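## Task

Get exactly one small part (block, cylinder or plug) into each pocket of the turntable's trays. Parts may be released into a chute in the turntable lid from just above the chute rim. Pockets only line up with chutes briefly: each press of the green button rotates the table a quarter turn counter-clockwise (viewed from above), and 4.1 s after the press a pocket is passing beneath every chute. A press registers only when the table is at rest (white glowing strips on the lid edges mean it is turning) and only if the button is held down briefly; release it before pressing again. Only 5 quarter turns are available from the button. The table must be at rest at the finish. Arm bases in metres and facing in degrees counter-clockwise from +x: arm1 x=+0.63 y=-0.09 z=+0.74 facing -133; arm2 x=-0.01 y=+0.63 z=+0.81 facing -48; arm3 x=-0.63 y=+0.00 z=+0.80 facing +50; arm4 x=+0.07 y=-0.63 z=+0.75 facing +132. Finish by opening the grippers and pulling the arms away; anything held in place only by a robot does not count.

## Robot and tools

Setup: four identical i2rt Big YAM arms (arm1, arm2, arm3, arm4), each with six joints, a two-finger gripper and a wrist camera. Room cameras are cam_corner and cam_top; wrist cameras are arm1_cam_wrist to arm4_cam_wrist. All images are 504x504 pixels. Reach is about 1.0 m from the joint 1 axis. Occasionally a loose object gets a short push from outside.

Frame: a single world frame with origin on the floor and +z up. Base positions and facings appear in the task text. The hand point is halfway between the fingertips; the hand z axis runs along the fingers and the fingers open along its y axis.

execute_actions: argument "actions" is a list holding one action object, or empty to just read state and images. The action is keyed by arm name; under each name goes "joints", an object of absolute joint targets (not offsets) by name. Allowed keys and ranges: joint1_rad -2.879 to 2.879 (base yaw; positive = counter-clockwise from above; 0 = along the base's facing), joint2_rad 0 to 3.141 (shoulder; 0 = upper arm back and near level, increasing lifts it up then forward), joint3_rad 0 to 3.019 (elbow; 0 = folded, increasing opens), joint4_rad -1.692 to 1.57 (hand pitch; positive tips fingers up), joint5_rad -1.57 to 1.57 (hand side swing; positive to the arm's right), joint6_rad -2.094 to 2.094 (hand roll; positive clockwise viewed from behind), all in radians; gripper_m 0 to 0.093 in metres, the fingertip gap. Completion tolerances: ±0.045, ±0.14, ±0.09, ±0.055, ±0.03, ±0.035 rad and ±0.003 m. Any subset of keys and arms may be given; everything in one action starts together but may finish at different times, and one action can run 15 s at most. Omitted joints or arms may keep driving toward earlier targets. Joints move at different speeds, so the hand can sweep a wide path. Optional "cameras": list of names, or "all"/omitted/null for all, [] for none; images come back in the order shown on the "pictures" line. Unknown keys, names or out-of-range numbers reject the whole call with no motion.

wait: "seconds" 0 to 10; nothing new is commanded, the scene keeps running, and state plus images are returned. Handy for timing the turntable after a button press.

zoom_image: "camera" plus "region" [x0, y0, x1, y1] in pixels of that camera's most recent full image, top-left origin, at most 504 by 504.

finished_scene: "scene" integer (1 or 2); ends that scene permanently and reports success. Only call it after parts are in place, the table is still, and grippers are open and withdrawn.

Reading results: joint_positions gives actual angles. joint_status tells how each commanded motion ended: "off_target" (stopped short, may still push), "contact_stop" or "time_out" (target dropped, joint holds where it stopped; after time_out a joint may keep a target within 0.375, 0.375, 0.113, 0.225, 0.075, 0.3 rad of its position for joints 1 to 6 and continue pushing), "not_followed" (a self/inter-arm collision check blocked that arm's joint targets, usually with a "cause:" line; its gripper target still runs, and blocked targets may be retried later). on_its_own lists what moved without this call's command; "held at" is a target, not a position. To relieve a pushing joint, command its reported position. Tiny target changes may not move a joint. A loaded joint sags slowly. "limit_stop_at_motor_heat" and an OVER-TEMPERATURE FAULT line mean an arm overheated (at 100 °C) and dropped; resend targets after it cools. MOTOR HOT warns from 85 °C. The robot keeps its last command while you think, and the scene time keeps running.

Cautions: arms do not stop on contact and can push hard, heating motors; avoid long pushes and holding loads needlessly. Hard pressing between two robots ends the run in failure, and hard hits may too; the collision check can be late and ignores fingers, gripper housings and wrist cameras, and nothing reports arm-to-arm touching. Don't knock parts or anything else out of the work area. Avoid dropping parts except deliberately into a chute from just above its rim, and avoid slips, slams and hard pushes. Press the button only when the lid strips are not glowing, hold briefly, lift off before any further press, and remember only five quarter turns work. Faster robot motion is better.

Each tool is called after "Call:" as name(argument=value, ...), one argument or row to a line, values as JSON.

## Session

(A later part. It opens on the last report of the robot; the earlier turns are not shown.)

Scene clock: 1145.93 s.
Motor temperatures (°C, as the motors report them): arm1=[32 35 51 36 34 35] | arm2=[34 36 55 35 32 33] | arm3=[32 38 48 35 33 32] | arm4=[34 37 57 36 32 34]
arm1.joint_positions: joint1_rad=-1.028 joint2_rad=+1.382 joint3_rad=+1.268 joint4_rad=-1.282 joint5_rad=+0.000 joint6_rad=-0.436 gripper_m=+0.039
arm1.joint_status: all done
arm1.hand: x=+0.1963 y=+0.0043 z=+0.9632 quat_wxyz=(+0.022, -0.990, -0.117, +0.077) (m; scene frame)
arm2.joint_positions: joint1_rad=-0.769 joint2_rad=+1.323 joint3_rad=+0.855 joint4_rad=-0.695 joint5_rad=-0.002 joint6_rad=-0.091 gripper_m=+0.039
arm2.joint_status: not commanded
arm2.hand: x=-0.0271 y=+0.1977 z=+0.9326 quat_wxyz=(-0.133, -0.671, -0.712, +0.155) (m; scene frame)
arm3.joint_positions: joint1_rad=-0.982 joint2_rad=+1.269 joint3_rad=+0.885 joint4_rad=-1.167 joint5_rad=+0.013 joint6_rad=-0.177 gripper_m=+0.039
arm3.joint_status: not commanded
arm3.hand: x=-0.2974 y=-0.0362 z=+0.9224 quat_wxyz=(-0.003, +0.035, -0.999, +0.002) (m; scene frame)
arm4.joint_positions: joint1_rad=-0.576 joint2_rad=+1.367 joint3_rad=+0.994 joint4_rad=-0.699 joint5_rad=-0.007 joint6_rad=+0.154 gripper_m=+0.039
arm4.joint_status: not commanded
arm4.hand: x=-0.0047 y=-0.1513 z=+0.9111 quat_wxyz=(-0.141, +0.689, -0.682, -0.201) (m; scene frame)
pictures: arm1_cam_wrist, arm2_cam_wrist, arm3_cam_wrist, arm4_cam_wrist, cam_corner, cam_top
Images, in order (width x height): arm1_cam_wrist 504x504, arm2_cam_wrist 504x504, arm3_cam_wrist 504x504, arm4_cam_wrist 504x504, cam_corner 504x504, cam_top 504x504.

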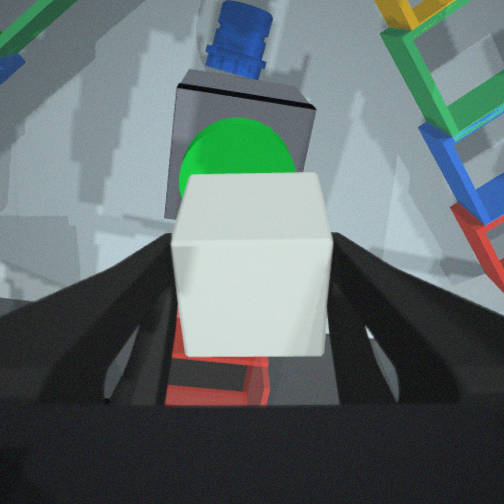

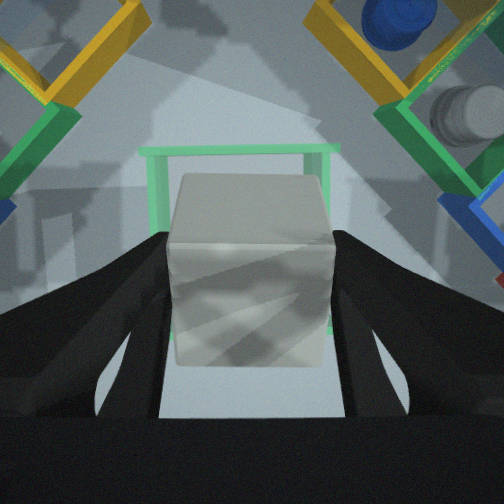

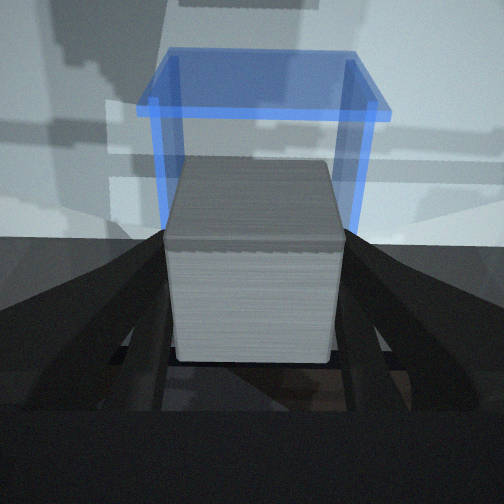

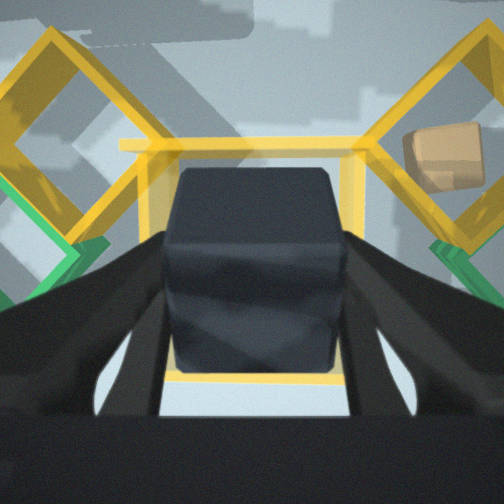

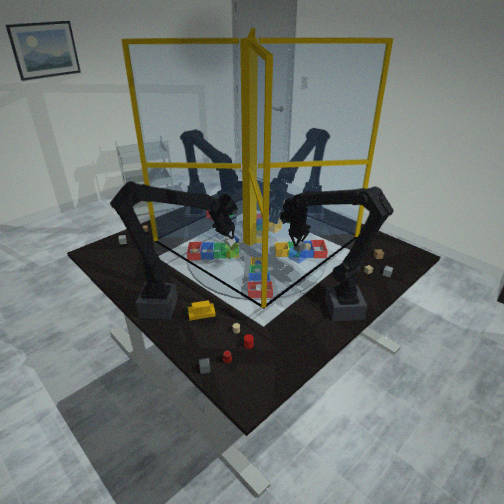

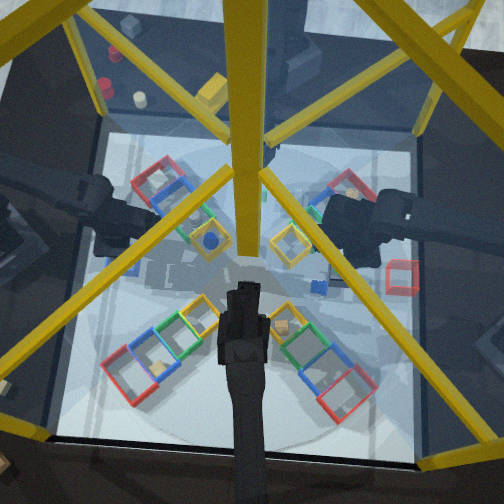

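Call:
execute_actions(
  actions=[
    {"arm1":{"joints":{"joint2_rad":1.48}}},
  ],
  cameras=[],
)

Call:
execute_actions(
  actions=[
    {"arm1":{"joints":{"joint1_rad":-1.12,"joint2_rad":1.08}}},
  ],
  cameras=[],
)

Call:
execute_actions(
  actions=[
    {"arm1":{"joints":{"joint3_rad":0.915,"joint4_rad":-1.225}}},
  ],
  cameras=[],
)

Call:
wait(
  seconds=0.9,
)

Call:
execute_actions(
  actions=[
    {"arm1":{"joints":{"gripper_m":0.06}},"arm2":{"joints":{"gripper_m":0.06}},"arm3":{"joints":{"gripper_m":0.06}},"arm4":{"joints":{"gripper_m":0.06}}},
  ],
)

Scene clock: 1156.47 s.
Motor temperatures (°C, as the motors report them): arm1=[32 36 49 36 34 35] | arm2=[34 36 55 35 32 33] | arm3=[32 38 48 35 33 32] | arm4=[34 37 57 36 32 34]
arm1.joint_positions: joint1_rad=-1.028 joint2_rad=+1.425 joint3_rad=+1.273 joint4_rad=-1.284 joint5_rad=-0.003 joint6_rad=-0.436 gripper_m=+0.039
arm1.joint_status: all done
arm1.hand: x=+0.1914 y=+0.0046 z=+0.9470 quat_wxyz=(+0.014, -0.991, -0.117, +0.058) (m; scene frame)
arm2.joint_positions: joint1_rad=-0.769 joint2_rad=+1.323 joint3_rad=+0.855 joint4_rad=-0.695 joint5_rad=-0.002 joint6_rad=-0.091 gripper_m=+0.039
arm2.joint_status: not commanded
arm2.hand: x=-0.0271 y=+0.1977 z=+0.9326 quat_wxyz=(-0.133, -0.671, -0.712, +0.155) (m; scene frame)
arm3.joint_positions: joint1_rad=-0.982 joint2_rad=+1.269 joint3_rad=+0.885 joint4_rad=-1.167 joint5_rad=+0.013 joint6_rad=-0.177 gripper_m=+0.039
arm3.joint_status: not commanded
arm3.hand: x=-0.2974 y=-0.0362 z=+0.9224 quat_wxyz=(-0.003, +0.035, -0.999, +0.002) (m; scene frame)
arm4.joint_positions: joint1_rad=-0.576 joint2_rad=+1.367 joint3_rad=+0.994 joint4_rad=-0.699 joint5_rad=-0.007 joint6_rad=+0.154 gripper_m=+0.039
arm4.joint_status: not commanded
arm4.hand: x=-0.0047 y=-0.1513 z=+0.9111 quat_wxyz=(-0.141, +0.689, -0.682, -0.201) (m; scene frame)
pictures: none
No camera images: the call's "cameras" was empty. Leave "cameras" out to get every camera's image.

Scene clock: 1157.87 s.
Motor temperatures (°C, as the motors report them): arm1=[32 36 49 36 34 35] | arm2=[34 36 55 35 32 33] | arm3=[32 38 48 35 33 32] | arm4=[34 37 57 36 32 34]
arm1.joint_positions: joint1_rad=-1.127 joint2_rad=+1.076 joint3_rad=+1.258 joint4_rad=-1.284 joint5_rad=+0.000 joint6_rad=-0.435 gripper_m=+0.039
arm1.joint_status: all done
arm1.hand: x=+0.2543 y=+0.0328 z=+1.0804 quat_wxyz=(+0.078, -0.972, -0.065, +0.211) (m; scene frame)
arm2.joint_positions: joint1_rad=-0.769 joint2_rad=+1.323 joint3_rad=+0.855 joint4_rad=-0.695 joint5_rad=-0.002 joint6_rad=-0.091 gripper_m=+0.039
arm2.joint_status: not commanded
arm2.hand: x=-0.0271 y=+0.1977 z=+0.9326 quat_wxyz=(-0.133, -0.671, -0.712, +0.155) (m; scene frame)
arm3.joint_positions: joint1_rad=-0.982 joint2_rad=+1.269 joint3_rad=+0.885 joint4_rad=-1.167 joint5_rad=+0.013 joint6_rad=-0.177 gripper_m=+0.039
arm3.joint_status: not commanded
arm3.hand: x=-0.2974 y=-0.0362 z=+0.9224 quat_wxyz=(-0.003, +0.035, -0.999, +0.002) (m; scene frame)
arm4.joint_positions: joint1_rad=-0.576 joint2_rad=+1.367 joint3_rad=+0.994 joint4_rad=-0.699 joint5_rad=-0.007 joint6_rad=+0.154 gripper_m=+0.039
arm4.joint_status: not commanded
arm4.hand: x=-0.0047 y=-0.1513 z=+0.9111 quat_wxyz=(-0.141, +0.689, -0.682, -0.201) (m; scene frame)
pictures: none
No camera images: the call's "cameras" was empty. Leave "cameras" out to get every camera's image.

Scene clock: 1158.90 s.
Motor temperatures (°C, as the motors report them): arm1=[32 36 49 36 34 35] | arm2=[34 36 55 35 32 33] | arm3=[32 38 48 35 33 32] | arm4=[34 37 57 36 32 34]
arm1.joint_positions: joint1_rad=-1.127 joint2_rad=+1.076 joint3_rad=+0.916 joint4_rad=-1.241 joint5_rad=+0.000 joint6_rad=-0.435 gripper_m=+0.039
arm1.joint_status: all done
arm1.hand: x=+0.3215 y=+0.0110 z=+0.9282 quat_wxyz=(+0.025, -0.995, -0.067, +0.073) (m; scene frame)
arm2.joint_positions: joint1_rad=-0.769 joint2_rad=+1.323 joint3_rad=+0.855 joint4_rad=-0.695 joint5_rad=-0.002 joint6_rad=-0.091 gripper_m=+0.039
arm2.joint_status: not commanded
arm2.hand: x=-0.0271 y=+0.1977 z=+0.9326 quat_wxyz=(-0.133, -0.671, -0.712, +0.155) (m; scene frame)
arm3.joint_positions: joint1_rad=-0.982 joint2_rad=+1.269 joint3_rad=+0.885 joint4_rad=-1.167 joint5_rad=+0.013 joint6_rad=-0.177 gripper_m=+0.039
arm3.joint_status: not commanded
arm3.hand: x=-0.2974 y=-0.0362 z=+0.9224 quat_wxyz=(-0.003, +0.035, -0.999, +0.002) (m; scene frame)
arm4.joint_positions: joint1_rad=-0.576 joint2_rad=+1.367 joint3_rad=+0.994 joint4_rad=-0.699 joint5_rad=-0.007 joint6_rad=+0.154 gripper_m=+0.039
arm4.joint_status: not commanded
arm4.hand: x=-0.0047 y=-0.1513 z=+0.9111 quat_wxyz=(-0.141, +0.689, -0.682, -0.201) (m; scene frame)
pictures: none
No camera images: the call's "cameras" was empty. Leave "cameras" out to get every camera's image.

Scene clock: 1159.80 s.
Motor temperatures (°C, as the motors report them): arm1=[32 36 49 36 34 35] | arm2=[34 36 55 35 32 33] | arm3=[32 38 48 35 33 32] | arm4=[34 37 57 36 32 34]
arm1.joint_positions: joint1_rad=-1.127 joint2_rad=+1.076 joint3_rad=+0.916 joint4_rad=-1.241 joint5_rad=+0.000 joint6_rad=-0.435 gripper_m=+0.039
arm1.joint_status: all done
arm1.hand: x=+0.3215 y=+0.0110 z=+0.9282 quat_wxyz=(+0.025, -0.995, -0.067, +0.073) (m; scene frame)
arm2.joint_positions: joint1_rad=-0.769 joint2_rad=+1.323 joint3_rad=+0.855 joint4_rad=-0.695 joint5_rad=-0.002 joint6_rad=-0.091 gripper_m=+0.039
arm2.joint_status: not commanded
arm2.hand: x=-0.0271 y=+0.1977 z=+0.9326 quat_wxyz=(-0.133, -0.671, -0.712, +0.155) (m; scene frame)
arm3.joint_positions: joint1_rad=-0.982 joint2_rad=+1.269 joint3_rad=+0.885 joint4_rad=-1.167 joint5_rad=+0.013 joint6_rad=-0.177 gripper_m=+0.039
arm3.joint_status: not commanded
arm3.hand: x=-0.2974 y=-0.0362 z=+0.9224 quat_wxyz=(-0.003, +0.035, -0.999, +0.002) (m; scene frame)
arm4.joint_positions: joint1_rad=-0.576 joint2_rad=+1.367 joint3_rad=+0.994 joint4_rad=-0.699 joint5_rad=-0.007 joint6_rad=+0.154 gripper_m=+0.039
arm4.joint_status: not commanded
arm4.hand: x=-0.0047 y=-0.1513 z=+0.9111 quat_wxyz=(-0.141, +0.689, -0.682, -0.201) (m; scene frame)
wait: 0.90 s; at rest by 0.27 s
pictures: arm1_cam_wrist, arm2_cam_wrist, arm3_cam_wrist, arm4_cam_wrist, cam_corner, cam_top
Images, in order (width x height): arm1_cam_wrist 504x504, arm2_cam_wrist 504x504, arm3_cam_wrist 504x504, arm4_cam_wrist 504x504, cam_corner 504x504, cam_top 504x504.

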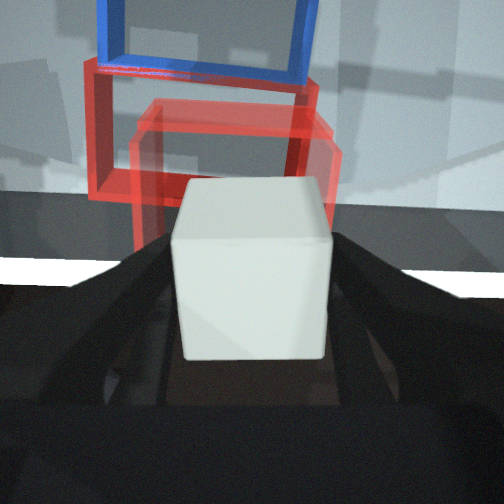

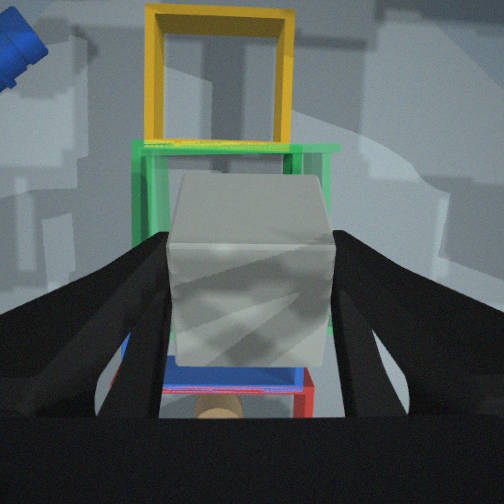

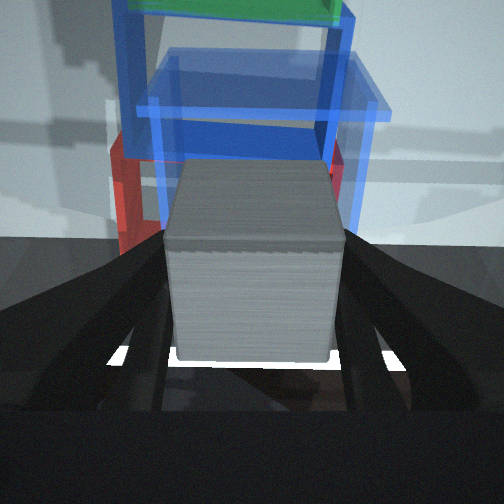

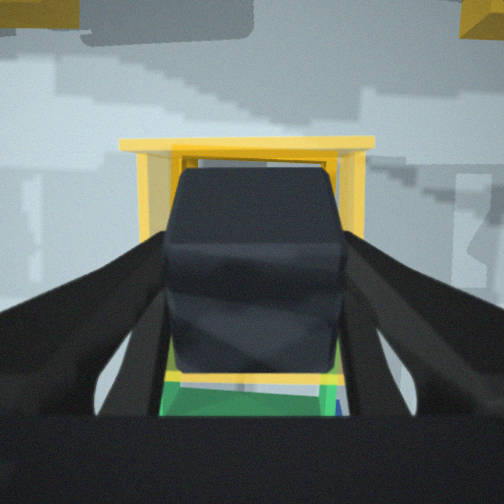

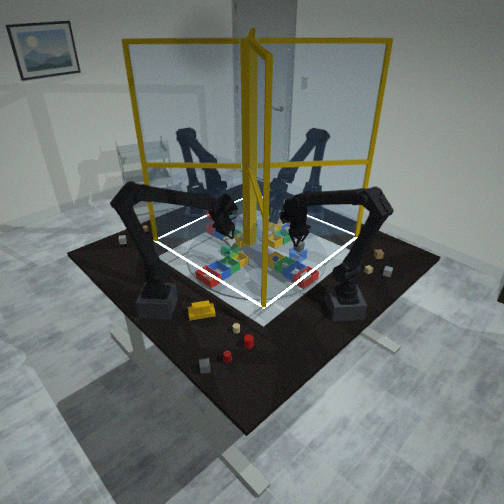

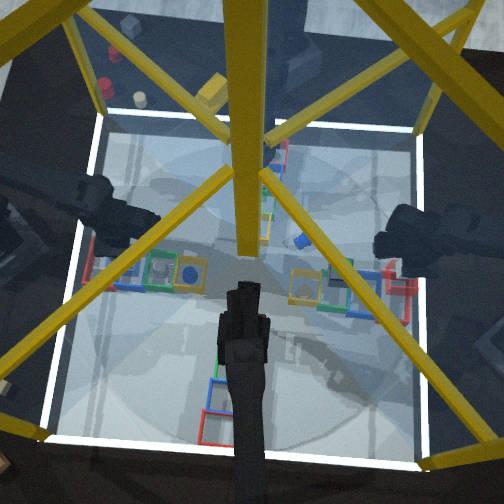

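Scene clock: 1160.37 s.
Motor temperatures (°C, as the motors report them): arm1=[32 36 48 36 34 35] | arm2=[34 36 55 35 32 33] | arm3=[32 38 48 35 33 32] | arm4=[34 37 57 36 32 34]
arm1.joint_positions: joint1_rad=-1.127 joint2_rad=+1.076 joint3_rad=+0.916 joint4_rad=-1.241 joint5_rad=+0.000 joint6_rad=-0.435 gripper_m=+0.060
arm1.joint_status: all done
arm1.hand: x=+0.3215 y=+0.0110 z=+0.9282 quat_wxyz=(+0.025, -0.995, -0.067, +0.073) (m; scene frame)
arm2.joint_positions: joint1_rad=-0.769 joint2_rad=+1.323 joint3_rad=+0.855 joint4_rad=-0.695 joint5_rad=-0.002 joint6_rad=-0.091 gripper_m=+0.060
arm2.joint_status: all done
arm2.hand: x=-0.0271 y=+0.1977 z=+0.9326 quat_wxyz=(-0.133, -0.671, -0.712, +0.155) (m; scene frame)
arm3.joint_positions: joint1_rad=-0.982 joint2_rad=+1.269 joint3_rad=+0.885 joint4_rad=-1.167 joint5_rad=+0.013 joint6_rad=-0.177 gripper_m=+0.060
arm3.joint_status: all done
arm3.hand: x=-0.2974 y=-0.0362 z=+0.9225 quat_wxyz=(-0.003, +0.035, -0.999, +0.002) (m; scene frame)
arm4.joint_positions: joint1_rad=-0.576 joint2_rad=+1.367 joint3_rad=+0.994 joint4_rad=-0.699 joint5_rad=-0.007 joint6_rad=+0.154 gripper_m=+0.060
arm4.joint_status: all done
arm4.hand: x=-0.0046 y=-0.1513 z=+0.9113 quat_wxyz=(-0.141, +0.689, -0.682, -0.202) (m; scene frame)
pictures: arm1_cam_wrist, arm2_cam_wrist, arm3_cam_wrist, arm4_cam_wrist, cam_corner, cam_top
Images, in order (width x height): arm1_cam_wrist 504x504, arm2_cam_wrist 504x504, arm3_cam_wrist 504x504, arm4_cam_wrist 504x504, cam_corner 504x504, cam_top 504x504.

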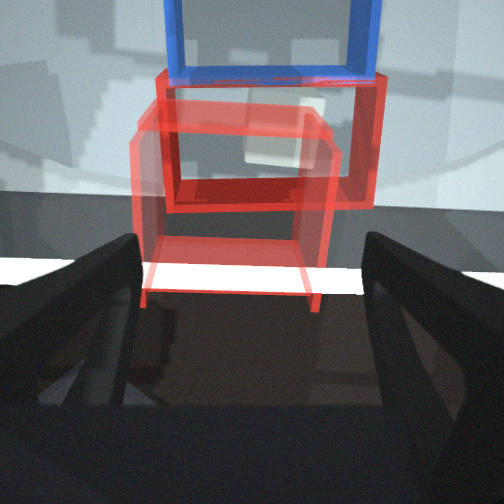

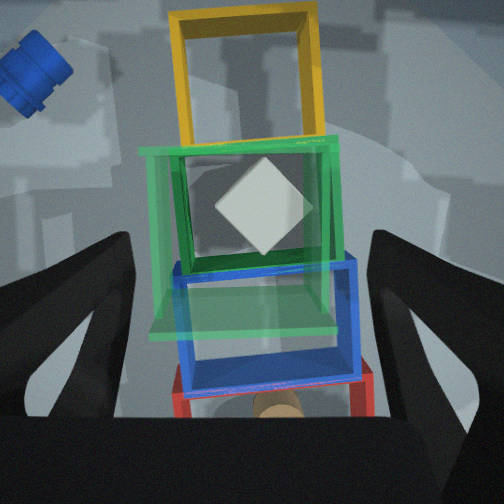

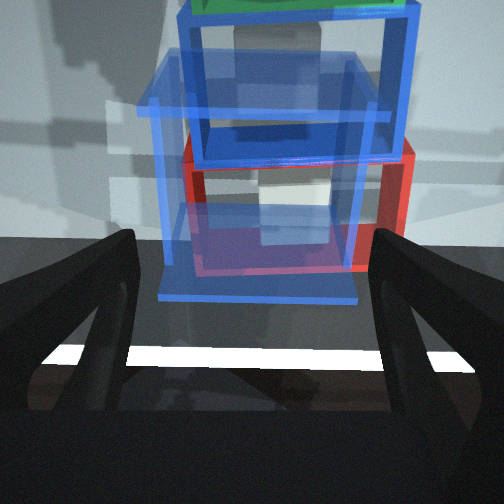

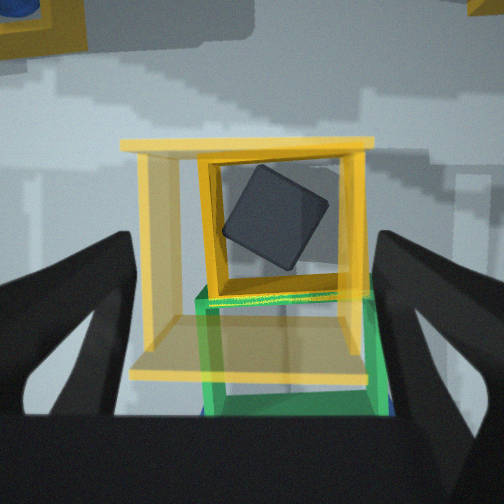

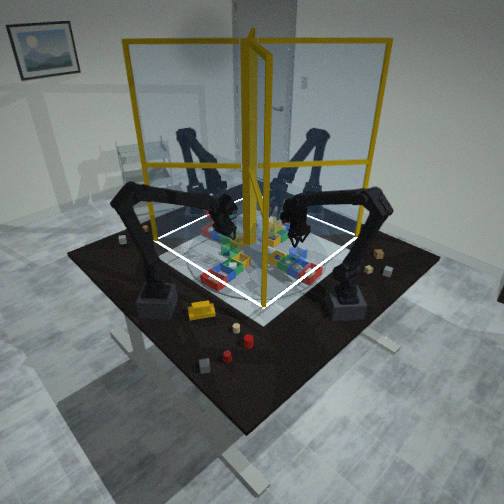

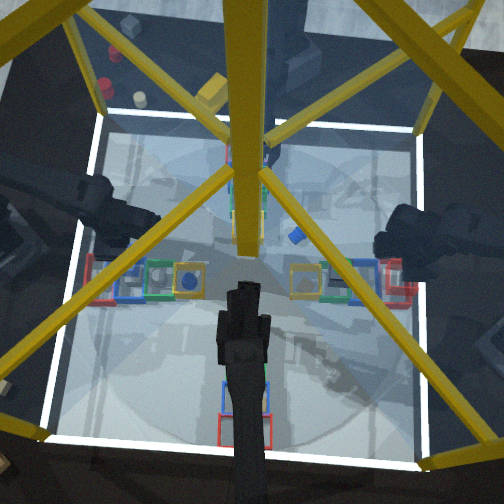

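Call:
execute_actions(
  actions=[
    {"arm1":{"joints":{"joint2_rad":0.7,"joint3_rad":0.85,"joint4_rad":-1.68,"gripper_m":0.09,"joint6_rad":0}},"arm2":{"joints":{"joint2_rad":1.0,"joint3_rad":0.9,"joint4_rad":-1.5,"gripper_m":0.09,"joint6_rad":0}},"arm3":{"joints":{"joint2_rad":1.0,"joint3_rad":0.9,"joint4_rad":-1.5,"gripper_m":0.09,"joint6_rad":0}},"arm4":{"joints":{"joint2_rad":1.0,"joint3_rad":1.0,"joint4_rad":-1.57,"gripper_m":0.09,"joint6_rad":0}}},
  ],
  cameras=[],
)

Call:
execute_actions(
  actions=[
    {"arm1":{"joints":{"joint1_rad":0.75}},"arm2":{"joints":{"joint1_rad":0.75}},"arm3":{"joints":{"joint1_rad":0.6}},"arm4":{"joints":{"joint1_rad":0.65}}},
  ],
  cameras=[],
)

Call:
execute_actions(
  actions=[
    {"arm1":{"joints":{"joint2_rad":1.1,"joint3_rad":1.15,"joint4_rad":-1.1}},"arm2":{"joints":{"joint2_rad":1.3,"joint3_rad":1.4,"joint4_rad":-1.05}},"arm3":{"joints":{"joint2_rad":1.3,"joint3_rad":1.4,"joint4_rad":-1.1}},"arm4":{"joints":{"joint2_rad":1.3,"joint3_rad":1.4,"joint4_rad":-1.05}}},
  ],
)

Scene clock: 1171.80 s.
Motor temperatures (°C, as the motors report them): arm1=[32 35 48 36 34 35] | arm2=[34 36 55 35 32 33] | arm3=[32 38 48 35 33 32] | arm4=[34 37 57 36 32 34]
arm1.joint_positions: joint1_rad=-1.127 joint2_rad=+0.690 joint3_rad=+0.852 joint4_rad=-1.665 joint5_rad=+0.000 joint6_rad=-0.008 gripper_m=+0.090
arm1.joint_status: all done
arm1.hand: x=+0.4678 y=-0.0340 z=+0.9782 quat_wxyz=(+0.001, -0.989, +0.146, +0.026) (m; scene frame)
arm2.joint_positions: joint1_rad=-0.769 joint2_rad=+0.992 joint3_rad=+0.872 joint4_rad=-1.489 joint5_rad=-0.002 joint6_rad=-0.012 gripper_m=+0.090
arm2.joint_status: all done
arm2.hand: x=-0.0201 y=+0.3897 z=+1.0091 quat_wxyz=(+0.013, -0.715, -0.699, -0.010) (m; scene frame)
arm3.joint_positions: joint1_rad=-0.982 joint2_rad=+0.989 joint3_rad=+0.885 joint4_rad=-1.483 joint5_rad=+0.013 joint6_rad=-0.008 gripper_m=+0.090
arm3.joint_status: all done
arm3.hand: x=-0.3829 y=-0.0277 z=+0.9991 quat_wxyz=(+0.015, -0.049, -0.999, +0.001) (m; scene frame)
arm4.joint_positions: joint1_rad=-0.576 joint2_rad=+0.992 joint3_rad=+0.994 joint4_rad=-1.562 joint5_rad=-0.007 joint6_rad=+0.015 gripper_m=+0.090
arm4.joint_status: all done
arm4.hand: x=+0.0326 y=-0.3769 z=+0.9911 quat_wxyz=(+0.000, +0.758, -0.653, -0.006) (m; scene frame)
pictures: none
No camera images: the call's "cameras" was empty. Leave "cameras" out to get every camera's image.

Scene clock: 1173.73 s.
Motor temperatures (°C, as the motors report them): arm1=[32 35 48 36 34 35] | arm2=[34 35 56 35 32 33] | arm3=[32 38 48 35 33 32] | arm4=[34 37 56 36 32 34]
arm1.joint_positions: joint1_rad=+0.744 joint2_rad=+0.691 joint3_rad=+0.852 joint4_rad=-1.665 joint5_rad=+0.000 joint6_rad=-0.006 gripper_m=+0.090
arm1.joint_status: all done
arm1.hand: x=+0.6264 y=-0.2505 z=+0.9825 quat_wxyz=(-0.032, -0.705, -0.709, +0.023) (m; scene frame)
arm2.joint_positions: joint1_rad=+0.748 joint2_rad=+0.993 joint3_rad=+0.872 joint4_rad=-1.489 joint5_rad=-0.002 joint6_rad=-0.009 gripper_m=+0.090
arm2.joint_status: all done
arm2.hand: x=+0.2286 y=+0.6101 z=+1.0057 quat_wxyz=(+0.023, -0.039, -0.999, +0.000) (m; scene frame)
arm3.joint_positions: joint1_rad=+0.597 joint2_rad=+0.993 joint3_rad=+0.885 joint4_rad=-1.483 joint5_rad=+0.011 joint6_rad=-0.006 gripper_m=+0.090
arm3.joint_status: all done
arm3.hand: x=-0.6009 y=+0.2464 z=+1.0039 quat_wxyz=(+0.005, +0.674, -0.739, +0.003) (m; scene frame)
arm4.joint_positions: joint1_rad=+0.643 joint2_rad=+0.993 joint3_rad=+0.994 joint4_rad=-1.562 joint5_rad=-0.007 joint6_rad=+0.014 gripper_m=+0.090
arm4.joint_status: all done
arm4.hand: x=-0.1770 y=-0.5825 z=+0.9913 quat_wxyz=(+0.004, +0.995, -0.101, -0.005) (m; scene frame)
pictures: none
No camera images: the call's "cameras" was empty. Leave "cameras" out to get every camera's image.

Scene clock: 1175.03 s.
Motor temperatures (°C, as the motors report them): arm1=[32 35 48 36 34 35] | arm2=[34 35 56 35 32 33] | arm3=[32 38 49 35 33 32] | arm4=[34 37 57 36 32 34]
arm1.joint_positions: joint1_rad=+0.744 joint2_rad=+1.103 joint3_rad=+1.109 joint4_rad=-1.120 joint5_rad=+0.000 joint6_rad=-0.006 gripper_m=+0.090
arm1.joint_status: all done
arm1.hand: x=+0.6259 y=-0.4853 z=+1.0254 quat_wxyz=(-0.168, -0.687, -0.689, +0.159) (m; scene frame)
arm2.joint_positions: joint1_rad=+0.748 joint2_rad=+1.291 joint3_rad=+1.369 joint4_rad=-1.061 joint5_rad=-0.002 joint6_rad=-0.009 gripper_m=+0.090
arm2.joint_status: all done
arm2.hand: x=+0.4870 y=+0.5885 z=+1.1493 quat_wxyz=(-0.286, -0.036, -0.957, +0.015) (m; scene frame)
arm3.joint_positions: joint1_rad=+0.597 joint2_rad=+1.305 joint3_rad=+1.354 joint4_rad=-1.118 joint5_rad=+0.011 joint6_rad=-0.006 gripper_m=+0.090
arm3.joint_status: all done
arm3.hand: x=-0.5758 y=+0.4851 z=+1.1251 quat_wxyz=(-0.187, +0.649, -0.717, -0.170) (m; scene frame)
arm4.joint_positions: joint1_rad=+0.643 joint2_rad=+1.311 joint3_rad=+1.345 joint4_rad=-1.065 joint5_rad=-0.007 joint6_rad=+0.014 gripper_m=+0.090
arm4.joint_status: all done
arm4.hand: x=-0.4147 y=-0.5371 z=+1.0681 quat_wxyz=(-0.019, +0.959, -0.096, -0.266) (m; scene frame)
pictures: arm1_cam_wrist, arm2_cam_wrist, arm3_cam_wrist, arm4_cam_wrist, cam_corner, cam_top
Images, in order (width x height): arm1_cam_wrist 504x504, arm2_cam_wrist 504x504, arm3_cam_wrist 504x504, arm4_cam_wrist 504x504, cam_corner 504x504, cam_top 504x504.

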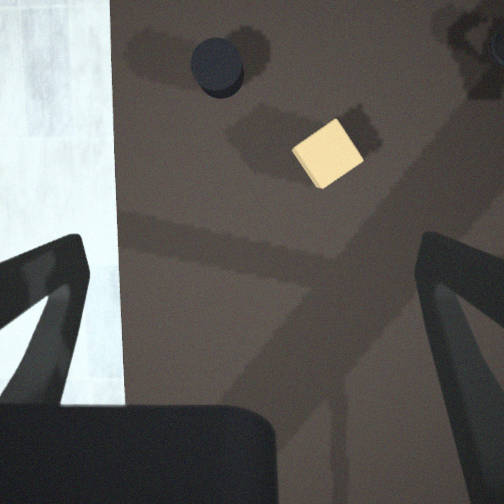

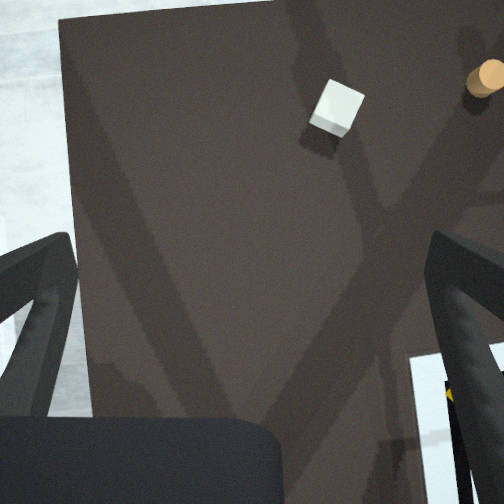

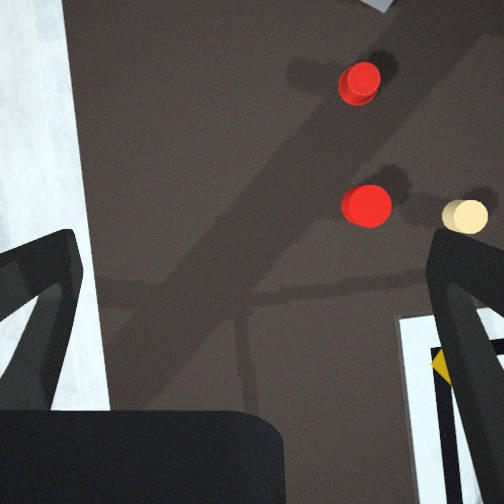

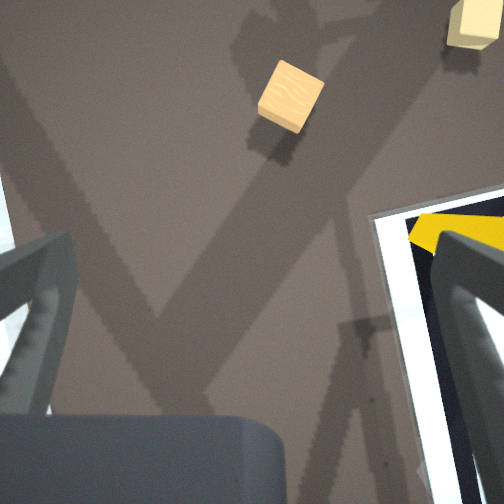

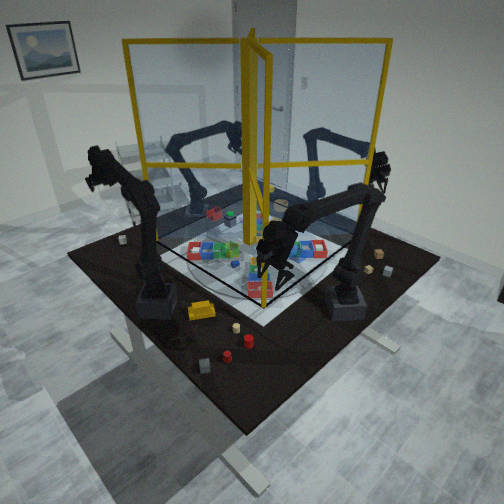

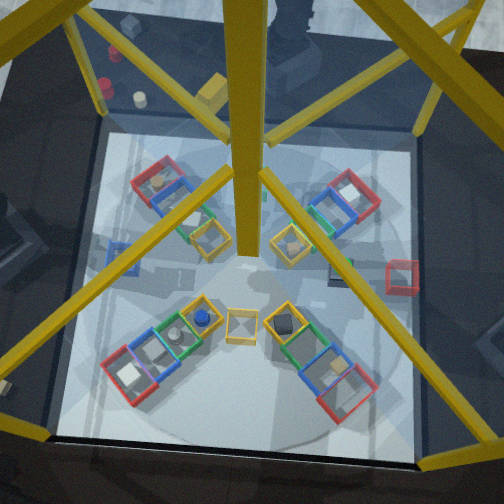

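Call:
execute_actions(
  actions=[
    {"arm1":{"joints":{"joint1_rad":0.615,"joint2_rad":1.4,"joint3_rad":1.185,"joint4_rad":-1.083,"joint6_rad":-0.72}},"arm2":{"joints":{"joint1_rad":0.62,"joint2_rad":1.75,"joint3_rad":1.86,"joint4_rad":-1.215,"joint6_rad":0.29}},"arm3":{"joints":{"joint2_rad":1.0,"joint3_rad":0.9,"joint4_rad":-1.5}},"arm4":{"joints":{"joint1_rad":0.585,"joint2_rad":1.7,"joint3_rad":1.75,"joint4_rad":-1.265,"joint6_rad":0.47}}},
  ],
  cameras=[],
)

Call:
execute_actions(
  actions=[
    {"arm1":{"joints":{"joint2_rad":1.615}},"arm2":{"joints":{"joint2_rad":2.178}},"arm3":{"joints":{"joint1_rad":-1.4}},"arm4":{"joints":{"joint2_rad":2.015}}},
  ],
)

Scene clock: 1242.00 s.
Motor temperatures (°C, as the motors report them): arm1=[32 35 53 36 34 35] | arm2=[34 36 61 35 32 33] | arm3=[32 38 53 35 33 32] | arm4=[34 37 61 36 32 34]
arm1.joint_positions: joint1_rad=+0.610 joint2_rad=+1.410 joint3_rad=+1.157 joint4_rad=-1.097 joint5_rad=+0.000 joint6_rad=-0.711 gripper_m=+0.090
arm1.joint_status: all done
arm1.hand: x=+0.5667 y=-0.5323 z=+0.9242 quat_wxyz=(-0.048, -0.474, -0.873, +0.104) (m; scene frame)
arm2.joint_positions: joint1_rad=+0.614 joint2_rad=+1.751 joint3_rad=+1.817 joint4_rad=-1.205 joint5_rad=-0.002 joint6_rad=+0.278 gripper_m=+0.090
arm2.joint_status: all done
arm2.hand: x=+0.6138 y=+0.4915 z=+1.1030 quat_wxyz=(-0.211, -0.240, -0.947, -0.004) (m; scene frame)
arm3.joint_positions: joint1_rad=+0.597 joint2_rad=+0.997 joint3_rad=+0.895 joint4_rad=-1.486 joint5_rad=+0.011 joint6_rad=-0.006 gripper_m=+0.090
arm3.joint_status: all done
arm3.hand: x=-0.6007 y=+0.2486 z=+1.0064 quat_wxyz=(+0.004, +0.674, -0.739, +0.002) (m; scene frame)
arm4.joint_positions: joint1_rad=+0.588 joint2_rad=+1.724 joint3_rad=+1.688 joint4_rad=-1.259 joint5_rad=-0.007 joint6_rad=+0.455 gripper_m=+0.090
arm4.joint_status: all done
arm4.hand: x=-0.5032 y=-0.4872 z=+0.9961 quat_wxyz=(+0.019, +0.931, -0.338, -0.137) (m; scene frame)
pictures: none
No camera images: the call's "cameras" was empty. Leave "cameras" out to get every camera's image.

Scene clock: 1244.00 s.
Motor temperatures (°C, as the motors report them): arm1=[32 35 53 36 34 35] | arm2=[34 36 61 35 32 33] | arm3=[32 38 52 35 33 32] | arm4=[34 37 60 36 32 34]
arm1.joint_positions: joint1_rad=+0.609 joint2_rad=+1.624 joint3_rad=+1.157 joint4_rad=-1.096 joint5_rad=+0.000 joint6_rad=-0.712 gripper_m=+0.090
arm1.joint_status: all done
arm1.hand: x=+0.5677 y=-0.5340 z=+0.8316 quat_wxyz=(-0.010, -0.477, -0.879, +0.005) (m; scene frame)
arm2.joint_positions: joint1_rad=+0.614 joint2_rad=+2.163 joint3_rad=+1.836 joint4_rad=-1.209 joint5_rad=-0.002 joint6_rad=+0.279 gripper_m=+0.090
arm2.joint_status: all done
arm2.hand: x=+0.6307 y=+0.4860 z=+0.8482 quat_wxyz=(-0.014, -0.247, -0.969, +0.002) (m; scene frame)
arm3.joint_positions: joint1_rad=-1.397 joint2_rad=+0.997 joint3_rad=+0.895 joint4_rad=-1.486 joint5_rad=+0.013 joint6_rad=-0.006 gripper_m=+0.090
arm3.joint_status: all done
arm3.hand: x=-0.4130 y=-0.1250 z=+1.0001 quat_wxyz=(+0.018, -0.255, -0.967, +0.000) (m; scene frame)
arm4.joint_positions: joint1_rad=+0.588 joint2_rad=+2.036 joint3_rad=+1.720 joint4_rad=-1.260 joint5_rad=-0.007 joint6_rad=+0.455 gripper_m=+0.090
arm4.joint_status: all done
arm4.hand: x=-0.5214 y=-0.4829 z=+0.8258 quat_wxyz=(+0.004, +0.940, -0.342, +0.003) (m; scene frame)
pictures: arm1_cam_wrist, arm2_cam_wrist, arm3_cam_wrist, arm4_cam_wrist, cam_corner, cam_top
Images, in order (width x height): arm1_cam_wrist 504x504, arm2_cam_wrist 504x504, arm3_cam_wrist 504x504, arm4_cam_wrist 504x504, cam_corner 504x504, cam_top 504x504.

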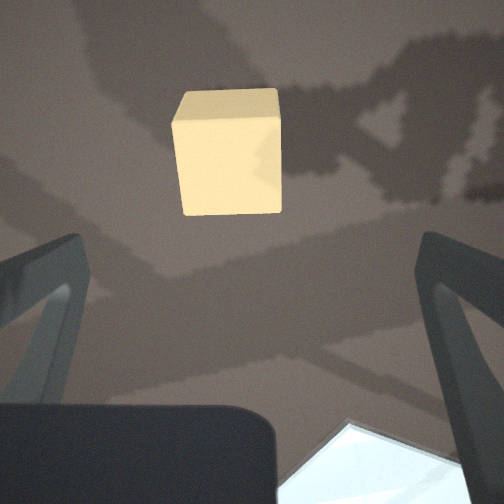

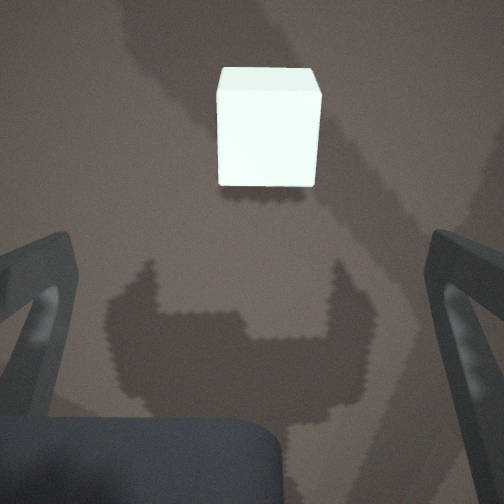

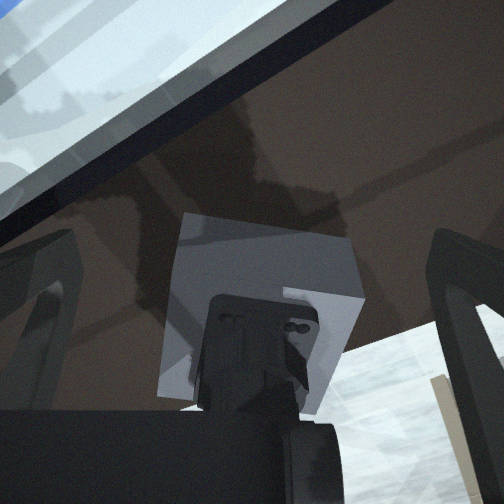

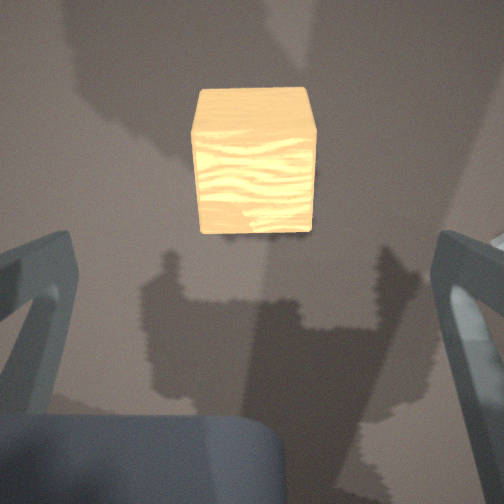

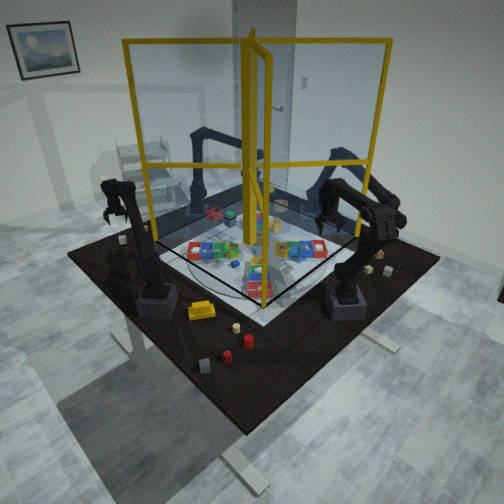

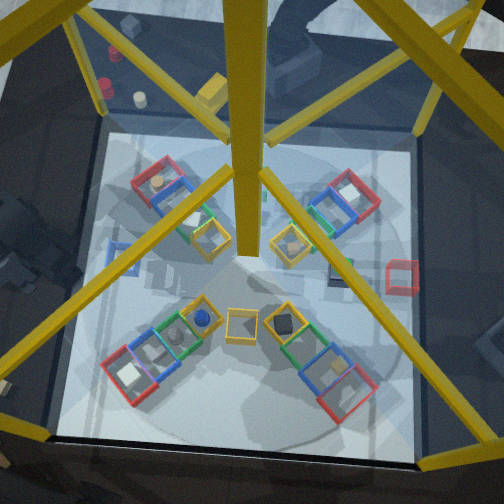

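Call:
execute_actions(
  actions=[
    {"arm1":{"joints":{"joint1_rad":0.63,"joint2_rad":1.73,"joint3_rad":1.05,"joint4_rad":-0.878}},"arm2":{"joints":{"joint1_rad":0.595,"joint2_rad":2.29,"joint3_rad":1.79,"joint4_rad":-1.058}},"arm4":{"joints":{"joint1_rad":0.6,"joint2_rad":2.08,"joint3_rad":1.605,"joint4_rad":-1.07}}},
  ],
  cameras=["arm1_cam_wrist","arm2_cam_wrist","arm4_cam_wrist"],
)

Scene clock: 1261.33 s.
Motor temperatures (°C, as the motors report them): arm1=[32 36 51 36 34 35] | arm2=[34 39 59 35 32 33] | arm3=[32 38 50 35 33 32] | arm4=[34 39 57 36 32 34]
arm1.joint_positions: joint1_rad=+0.623 joint2_rad=+1.731 joint3_rad=+1.049 joint4_rad=-0.894 joint5_rad=+0.000 joint6_rad=-0.712 gripper_m=+0.090
arm1.joint_status: all done
arm1.hand: x=+0.5758 y=-0.5272 z=+0.7509 quat_wxyz=(-0.008, -0.471, -0.882, -0.001) (m; scene frame)
arm2.joint_positions: joint1_rad=+0.598 joint2_rad=+2.291 joint3_rad=+1.780 joint4_rad=-1.070 joint5_rad=-0.002 joint6_rad=+0.279 gripper_m=+0.090
arm2.joint_status: all done
arm2.hand: x=+0.6212 y=+0.4768 z=+0.7480 quat_wxyz=(+0.008, -0.255, -0.967, +0.002) (m; scene frame)
arm3.joint_positions: joint1_rad=-1.397 joint2_rad=+0.997 joint3_rad=+0.895 joint4_rad=-1.486 joint5_rad=+0.013 joint6_rad=-0.006 gripper_m=+0.090
arm3.joint_status: not commanded
arm3.hand: x=-0.4130 y=-0.1250 z=+1.0001 quat_wxyz=(+0.018, -0.255, -0.967, +0.000) (m; scene frame)
arm4.joint_positions: joint1_rad=+0.588 joint2_rad=+2.087 joint3_rad=+1.606 joint4_rad=-1.080 joint5_rad=-0.007 joint6_rad=+0.455 gripper_m=+0.090
arm4.joint_status: all done
arm4.hand: x=-0.5164 y=-0.4843 z=+0.7556 quat_wxyz=(+0.005, +0.940, -0.342, -0.004) (m; scene frame)
pictures: arm1_cam_wrist, arm2_cam_wrist, arm4_cam_wrist
Images, in order (width x height): arm1_cam_wrist 504x504, arm2_cam_wrist 504x504, arm4_cam_wrist 504x504.

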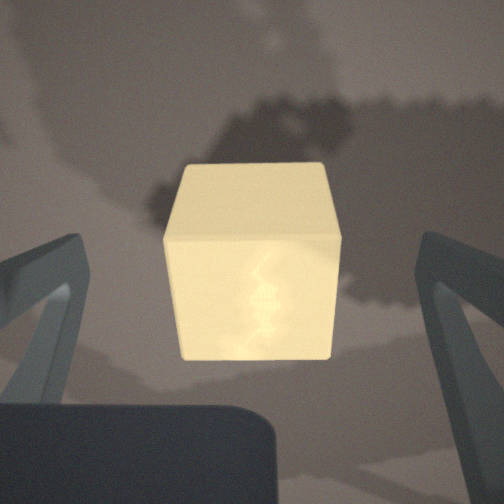

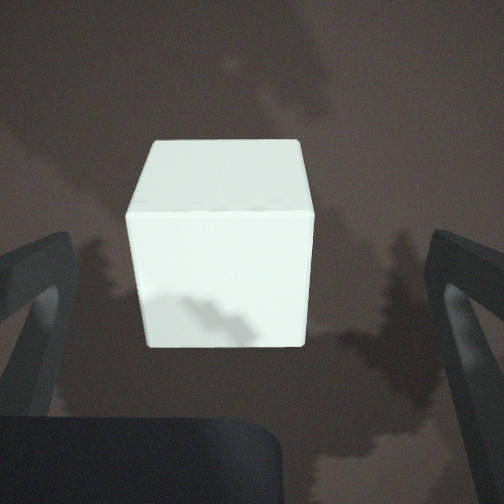

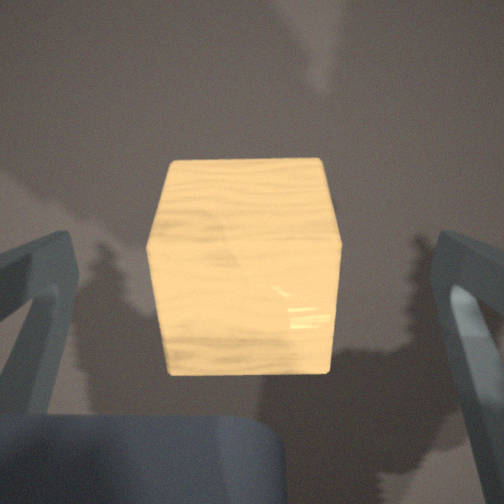

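Call:
execute_actions(
  actions=[
    {"arm1":{"joints":{"gripper_m":0.02}},"arm2":{"joints":{"gripper_m":0.02}},"arm4":{"joints":{"gripper_m":0.02}}},
  ],
  cameras=["arm1_cam_wrist","arm2_cam_wrist","arm4_cam_wrist"],
)

Scene clock: 1264.90 s.
Motor temperatures (°C, as the motors report them): arm1=[32 36 50 36 34 35] | arm2=[34 39 58 35 32 33] | arm3=[32 38 50 35 33 32] | arm4=[34 39 56 36 32 34]
arm1.joint_positions: joint1_rad=+0.623 joint2_rad=+1.731 joint3_rad=+1.049 joint4_rad=-0.893 joint5_rad=+0.000 joint6_rad=-0.713 gripper_m=+0.039
arm1.joint_status: gripper_m off_target (ended at +0.039, target +0.020)
arm1.hand: x=+0.5758 y=-0.5273 z=+0.7509 quat_wxyz=(-0.008, -0.470, -0.882, -0.001) (m; scene frame)
arm2.joint_positions: joint1_rad=+0.598 joint2_rad=+2.291 joint3_rad=+1.780 joint4_rad=-1.070 joint5_rad=-0.002 joint6_rad=+0.279 gripper_m=+0.039
arm2.joint_status: gripper_m off_target (ended at +0.039, target +0.020)
arm2.hand: x=+0.6212 y=+0.4768 z=+0.7480 quat_wxyz=(+0.008, -0.255, -0.967, +0.002) (m; scene frame)
arm3.joint_positions: joint1_rad=-1.397 joint2_rad=+0.997 joint3_rad=+0.895 joint4_rad=-1.486 joint5_rad=+0.013 joint6_rad=-0.006 gripper_m=+0.090
arm3.joint_status: not commanded
arm3.hand: x=-0.4130 y=-0.1250 z=+1.0001 quat_wxyz=(+0.018, -0.255, -0.967, +0.000) (m; scene frame)
arm4.joint_positions: joint1_rad=+0.588 joint2_rad=+2.087 joint3_rad=+1.606 joint4_rad=-1.080 joint5_rad=-0.007 joint6_rad=+0.455 gripper_m=+0.039
arm4.joint_status: gripper_m off_target (ended at +0.039, target +0.020)
arm4.hand: x=-0.5164 y=-0.4843 z=+0.7556 quat_wxyz=(+0.005, +0.940, -0.342, -0.004) (m; scene frame)
pictures: arm1_cam_wrist, arm2_cam_wrist, arm4_cam_wrist
Images, in order (width x height): arm1_cam_wrist 504x504, arm2_cam_wrist 504x504, arm4_cam_wrist 504x504.

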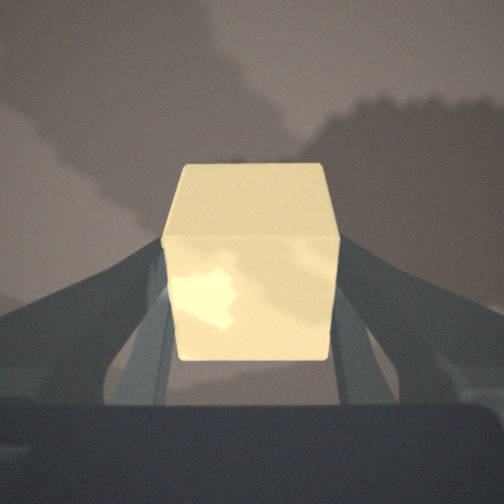

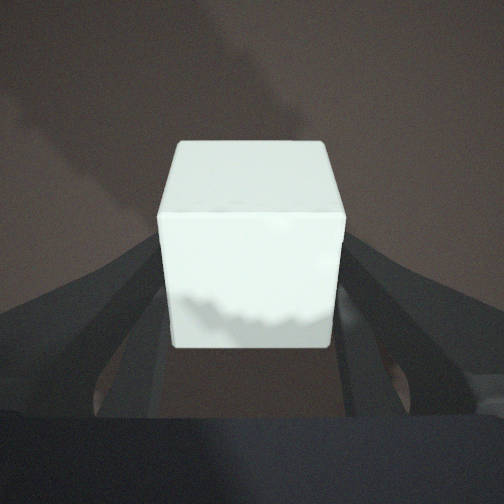

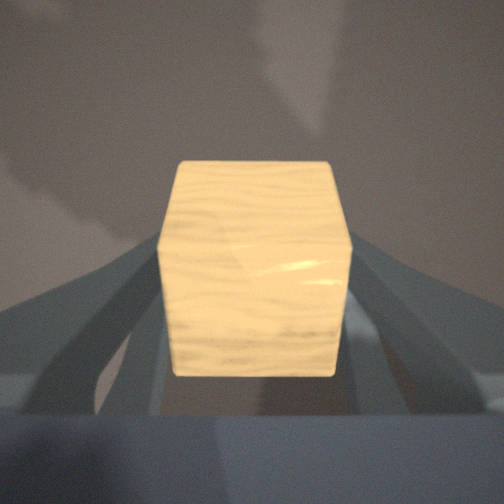

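Call:
execute_actions(
  actions=[
    {"arm1":{"joints":{"joint2_rad":1.3}},"arm2":{"joints":{"joint2_rad":1.5}},"arm4":{"joints":{"joint2_rad":1.4}}},
  ],
  cameras=[],
)

Call:
execute_actions(
  actions=[
    {"arm1":{"joints":{"joint2_rad":0.7,"joint3_rad":0.85,"joint4_rad":-1.68,"joint6_rad":-0.43}},"arm2":{"joints":{"joint2_rad":1.0,"joint3_rad":0.9,"joint4_rad":-1.5,"joint6_rad":-0.1}},"arm3":{"joints":{"joint1_rad":-2.29}},"arm4":{"joints":{"joint2_rad":1.0,"joint3_rad":1.0,"joint4_rad":-1.57,"joint6_rad":0.14}}},
  ],
  cameras=["arm3_cam_wrist","cam_corner"],
)

Scene clock: 1279.77 s.
Motor temperatures (°C, as the motors report them): arm1=[32 37 49 36 34 35] | arm2=[34 41 57 35 32 33] | arm3=[32 37 49 35 33 32] | arm4=[34 40 54 36 32 34]
arm1.joint_positions: joint1_rad=+0.623 joint2_rad=+1.282 joint3_rad=+1.049 joint4_rad=-0.893 joint5_rad=+0.000 joint6_rad=-0.713 gripper_m=+0.039
arm1.joint_status: all done
arm1.hand: x=+0.5717 y=-0.5371 z=+0.9467 quat_wxyz=(-0.088, -0.460, -0.859, +0.207) (m; scene frame)
arm2.joint_positions: joint1_rad=+0.598 joint2_rad=+1.502 joint3_rad=+1.785 joint4_rad=-1.064 joint5_rad=-0.002 joint6_rad=+0.279 gripper_m=+0.039
arm2.joint_status: all done
arm2.hand: x=+0.5781 y=+0.4906 z=+1.2566 quat_wxyz=(-0.381, -0.234, -0.894, -0.006) (m; scene frame)
arm3.joint_positions: joint1_rad=-1.397 joint2_rad=+0.997 joint3_rad=+0.895 joint4_rad=-1.486 joint5_rad=+0.013 joint6_rad=-0.006 gripper_m=+0.090
arm3.joint_status: not commanded
arm3.hand: x=-0.4130 y=-0.1250 z=+1.0001 quat_wxyz=(+0.018, -0.255, -0.967, +0.000) (m; scene frame)
arm4.joint_positions: joint1_rad=+0.588 joint2_rad=+1.412 joint3_rad=+1.595 joint4_rad=-1.077 joint5_rad=-0.007 joint6_rad=+0.455 gripper_m=+0.039
arm4.joint_status: all done
arm4.hand: x=-0.4674 y=-0.4958 z=+1.1446 quat_wxyz=(+0.039, +0.887, -0.322, -0.330) (m; scene frame)
pictures: none
No camera images: the call's "cameras" was empty. Leave "cameras" out to get every camera's image.

Scene clock: 1281.27 s.
Motor temperatures (°C, as the motors report them): arm1=[32 37 49 36 34 35] | arm2=[34 40 57 35 32 33] | arm3=[32 37 49 35 33 32] | arm4=[34 40 54 36 32 34]
arm1.joint_positions: joint1_rad=+0.623 joint2_rad=+0.691 joint3_rad=+0.852 joint4_rad=-1.665 joint5_rad=+0.000 joint6_rad=-0.438 gripper_m=+0.039
arm1.joint_status: all done
arm1.hand: x=+0.6062 y=-0.2493 z=+0.9822 quat_wxyz=(-0.025, -0.586, -0.809, +0.030) (m; scene frame)
arm2.joint_positions: joint1_rad=+0.598 joint2_rad=+1.005 joint3_rad=+0.896 joint4_rad=-1.492 joint5_rad=-0.002 joint6_rad=-0.088 gripper_m=+0.039
arm2.joint_status: all done
arm2.hand: x=+0.2295 y=+0.5728 z=+1.0120 quat_wxyz=(+0.018, -0.074, -0.997, -0.001) (m; scene frame)
arm3.joint_positions: joint1_rad=-2.287 joint2_rad=+0.997 joint3_rad=+0.895 joint4_rad=-1.486 joint5_rad=+0.012 joint6_rad=-0.006 gripper_m=+0.090
arm3.joint_status: all done
arm3.hand: x=-0.5904 y=-0.2449 z=+1.0010 quat_wxyz=(+0.019, -0.646, -0.763, -0.001) (m; scene frame)
arm4.joint_positions: joint1_rad=+0.588 joint2_rad=+1.001 joint3_rad=+1.000 joint4_rad=-1.565 joint5_rad=-0.007 joint6_rad=+0.156 gripper_m=+0.039
arm4.joint_status: all done
arm4.hand: x=-0.1757 y=-0.5683 z=+0.9917 quat_wxyz=(+0.004, +0.980, -0.198, -0.003) (m; scene frame)
pictures: arm3_cam_wrist, cam_corner
Images, in order (width x height): arm3_cam_wrist 504x504, cam_corner 504x504.

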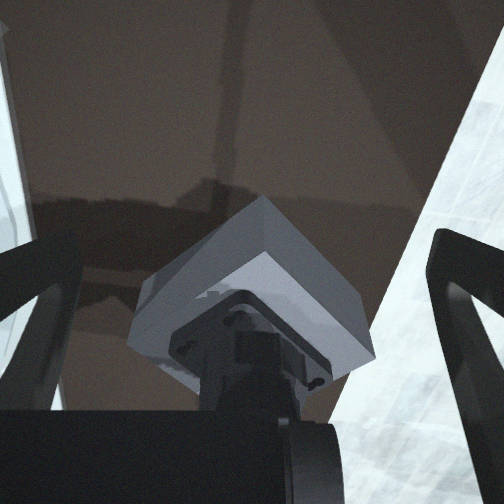

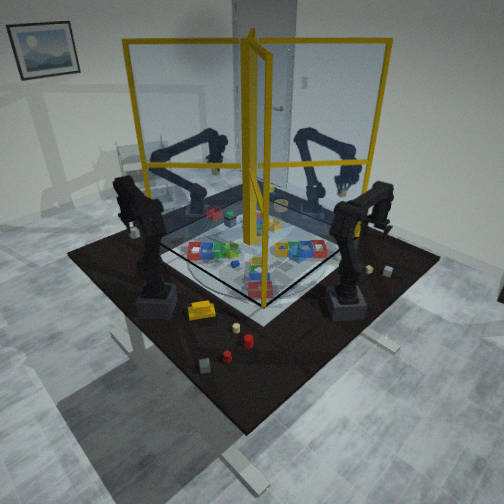

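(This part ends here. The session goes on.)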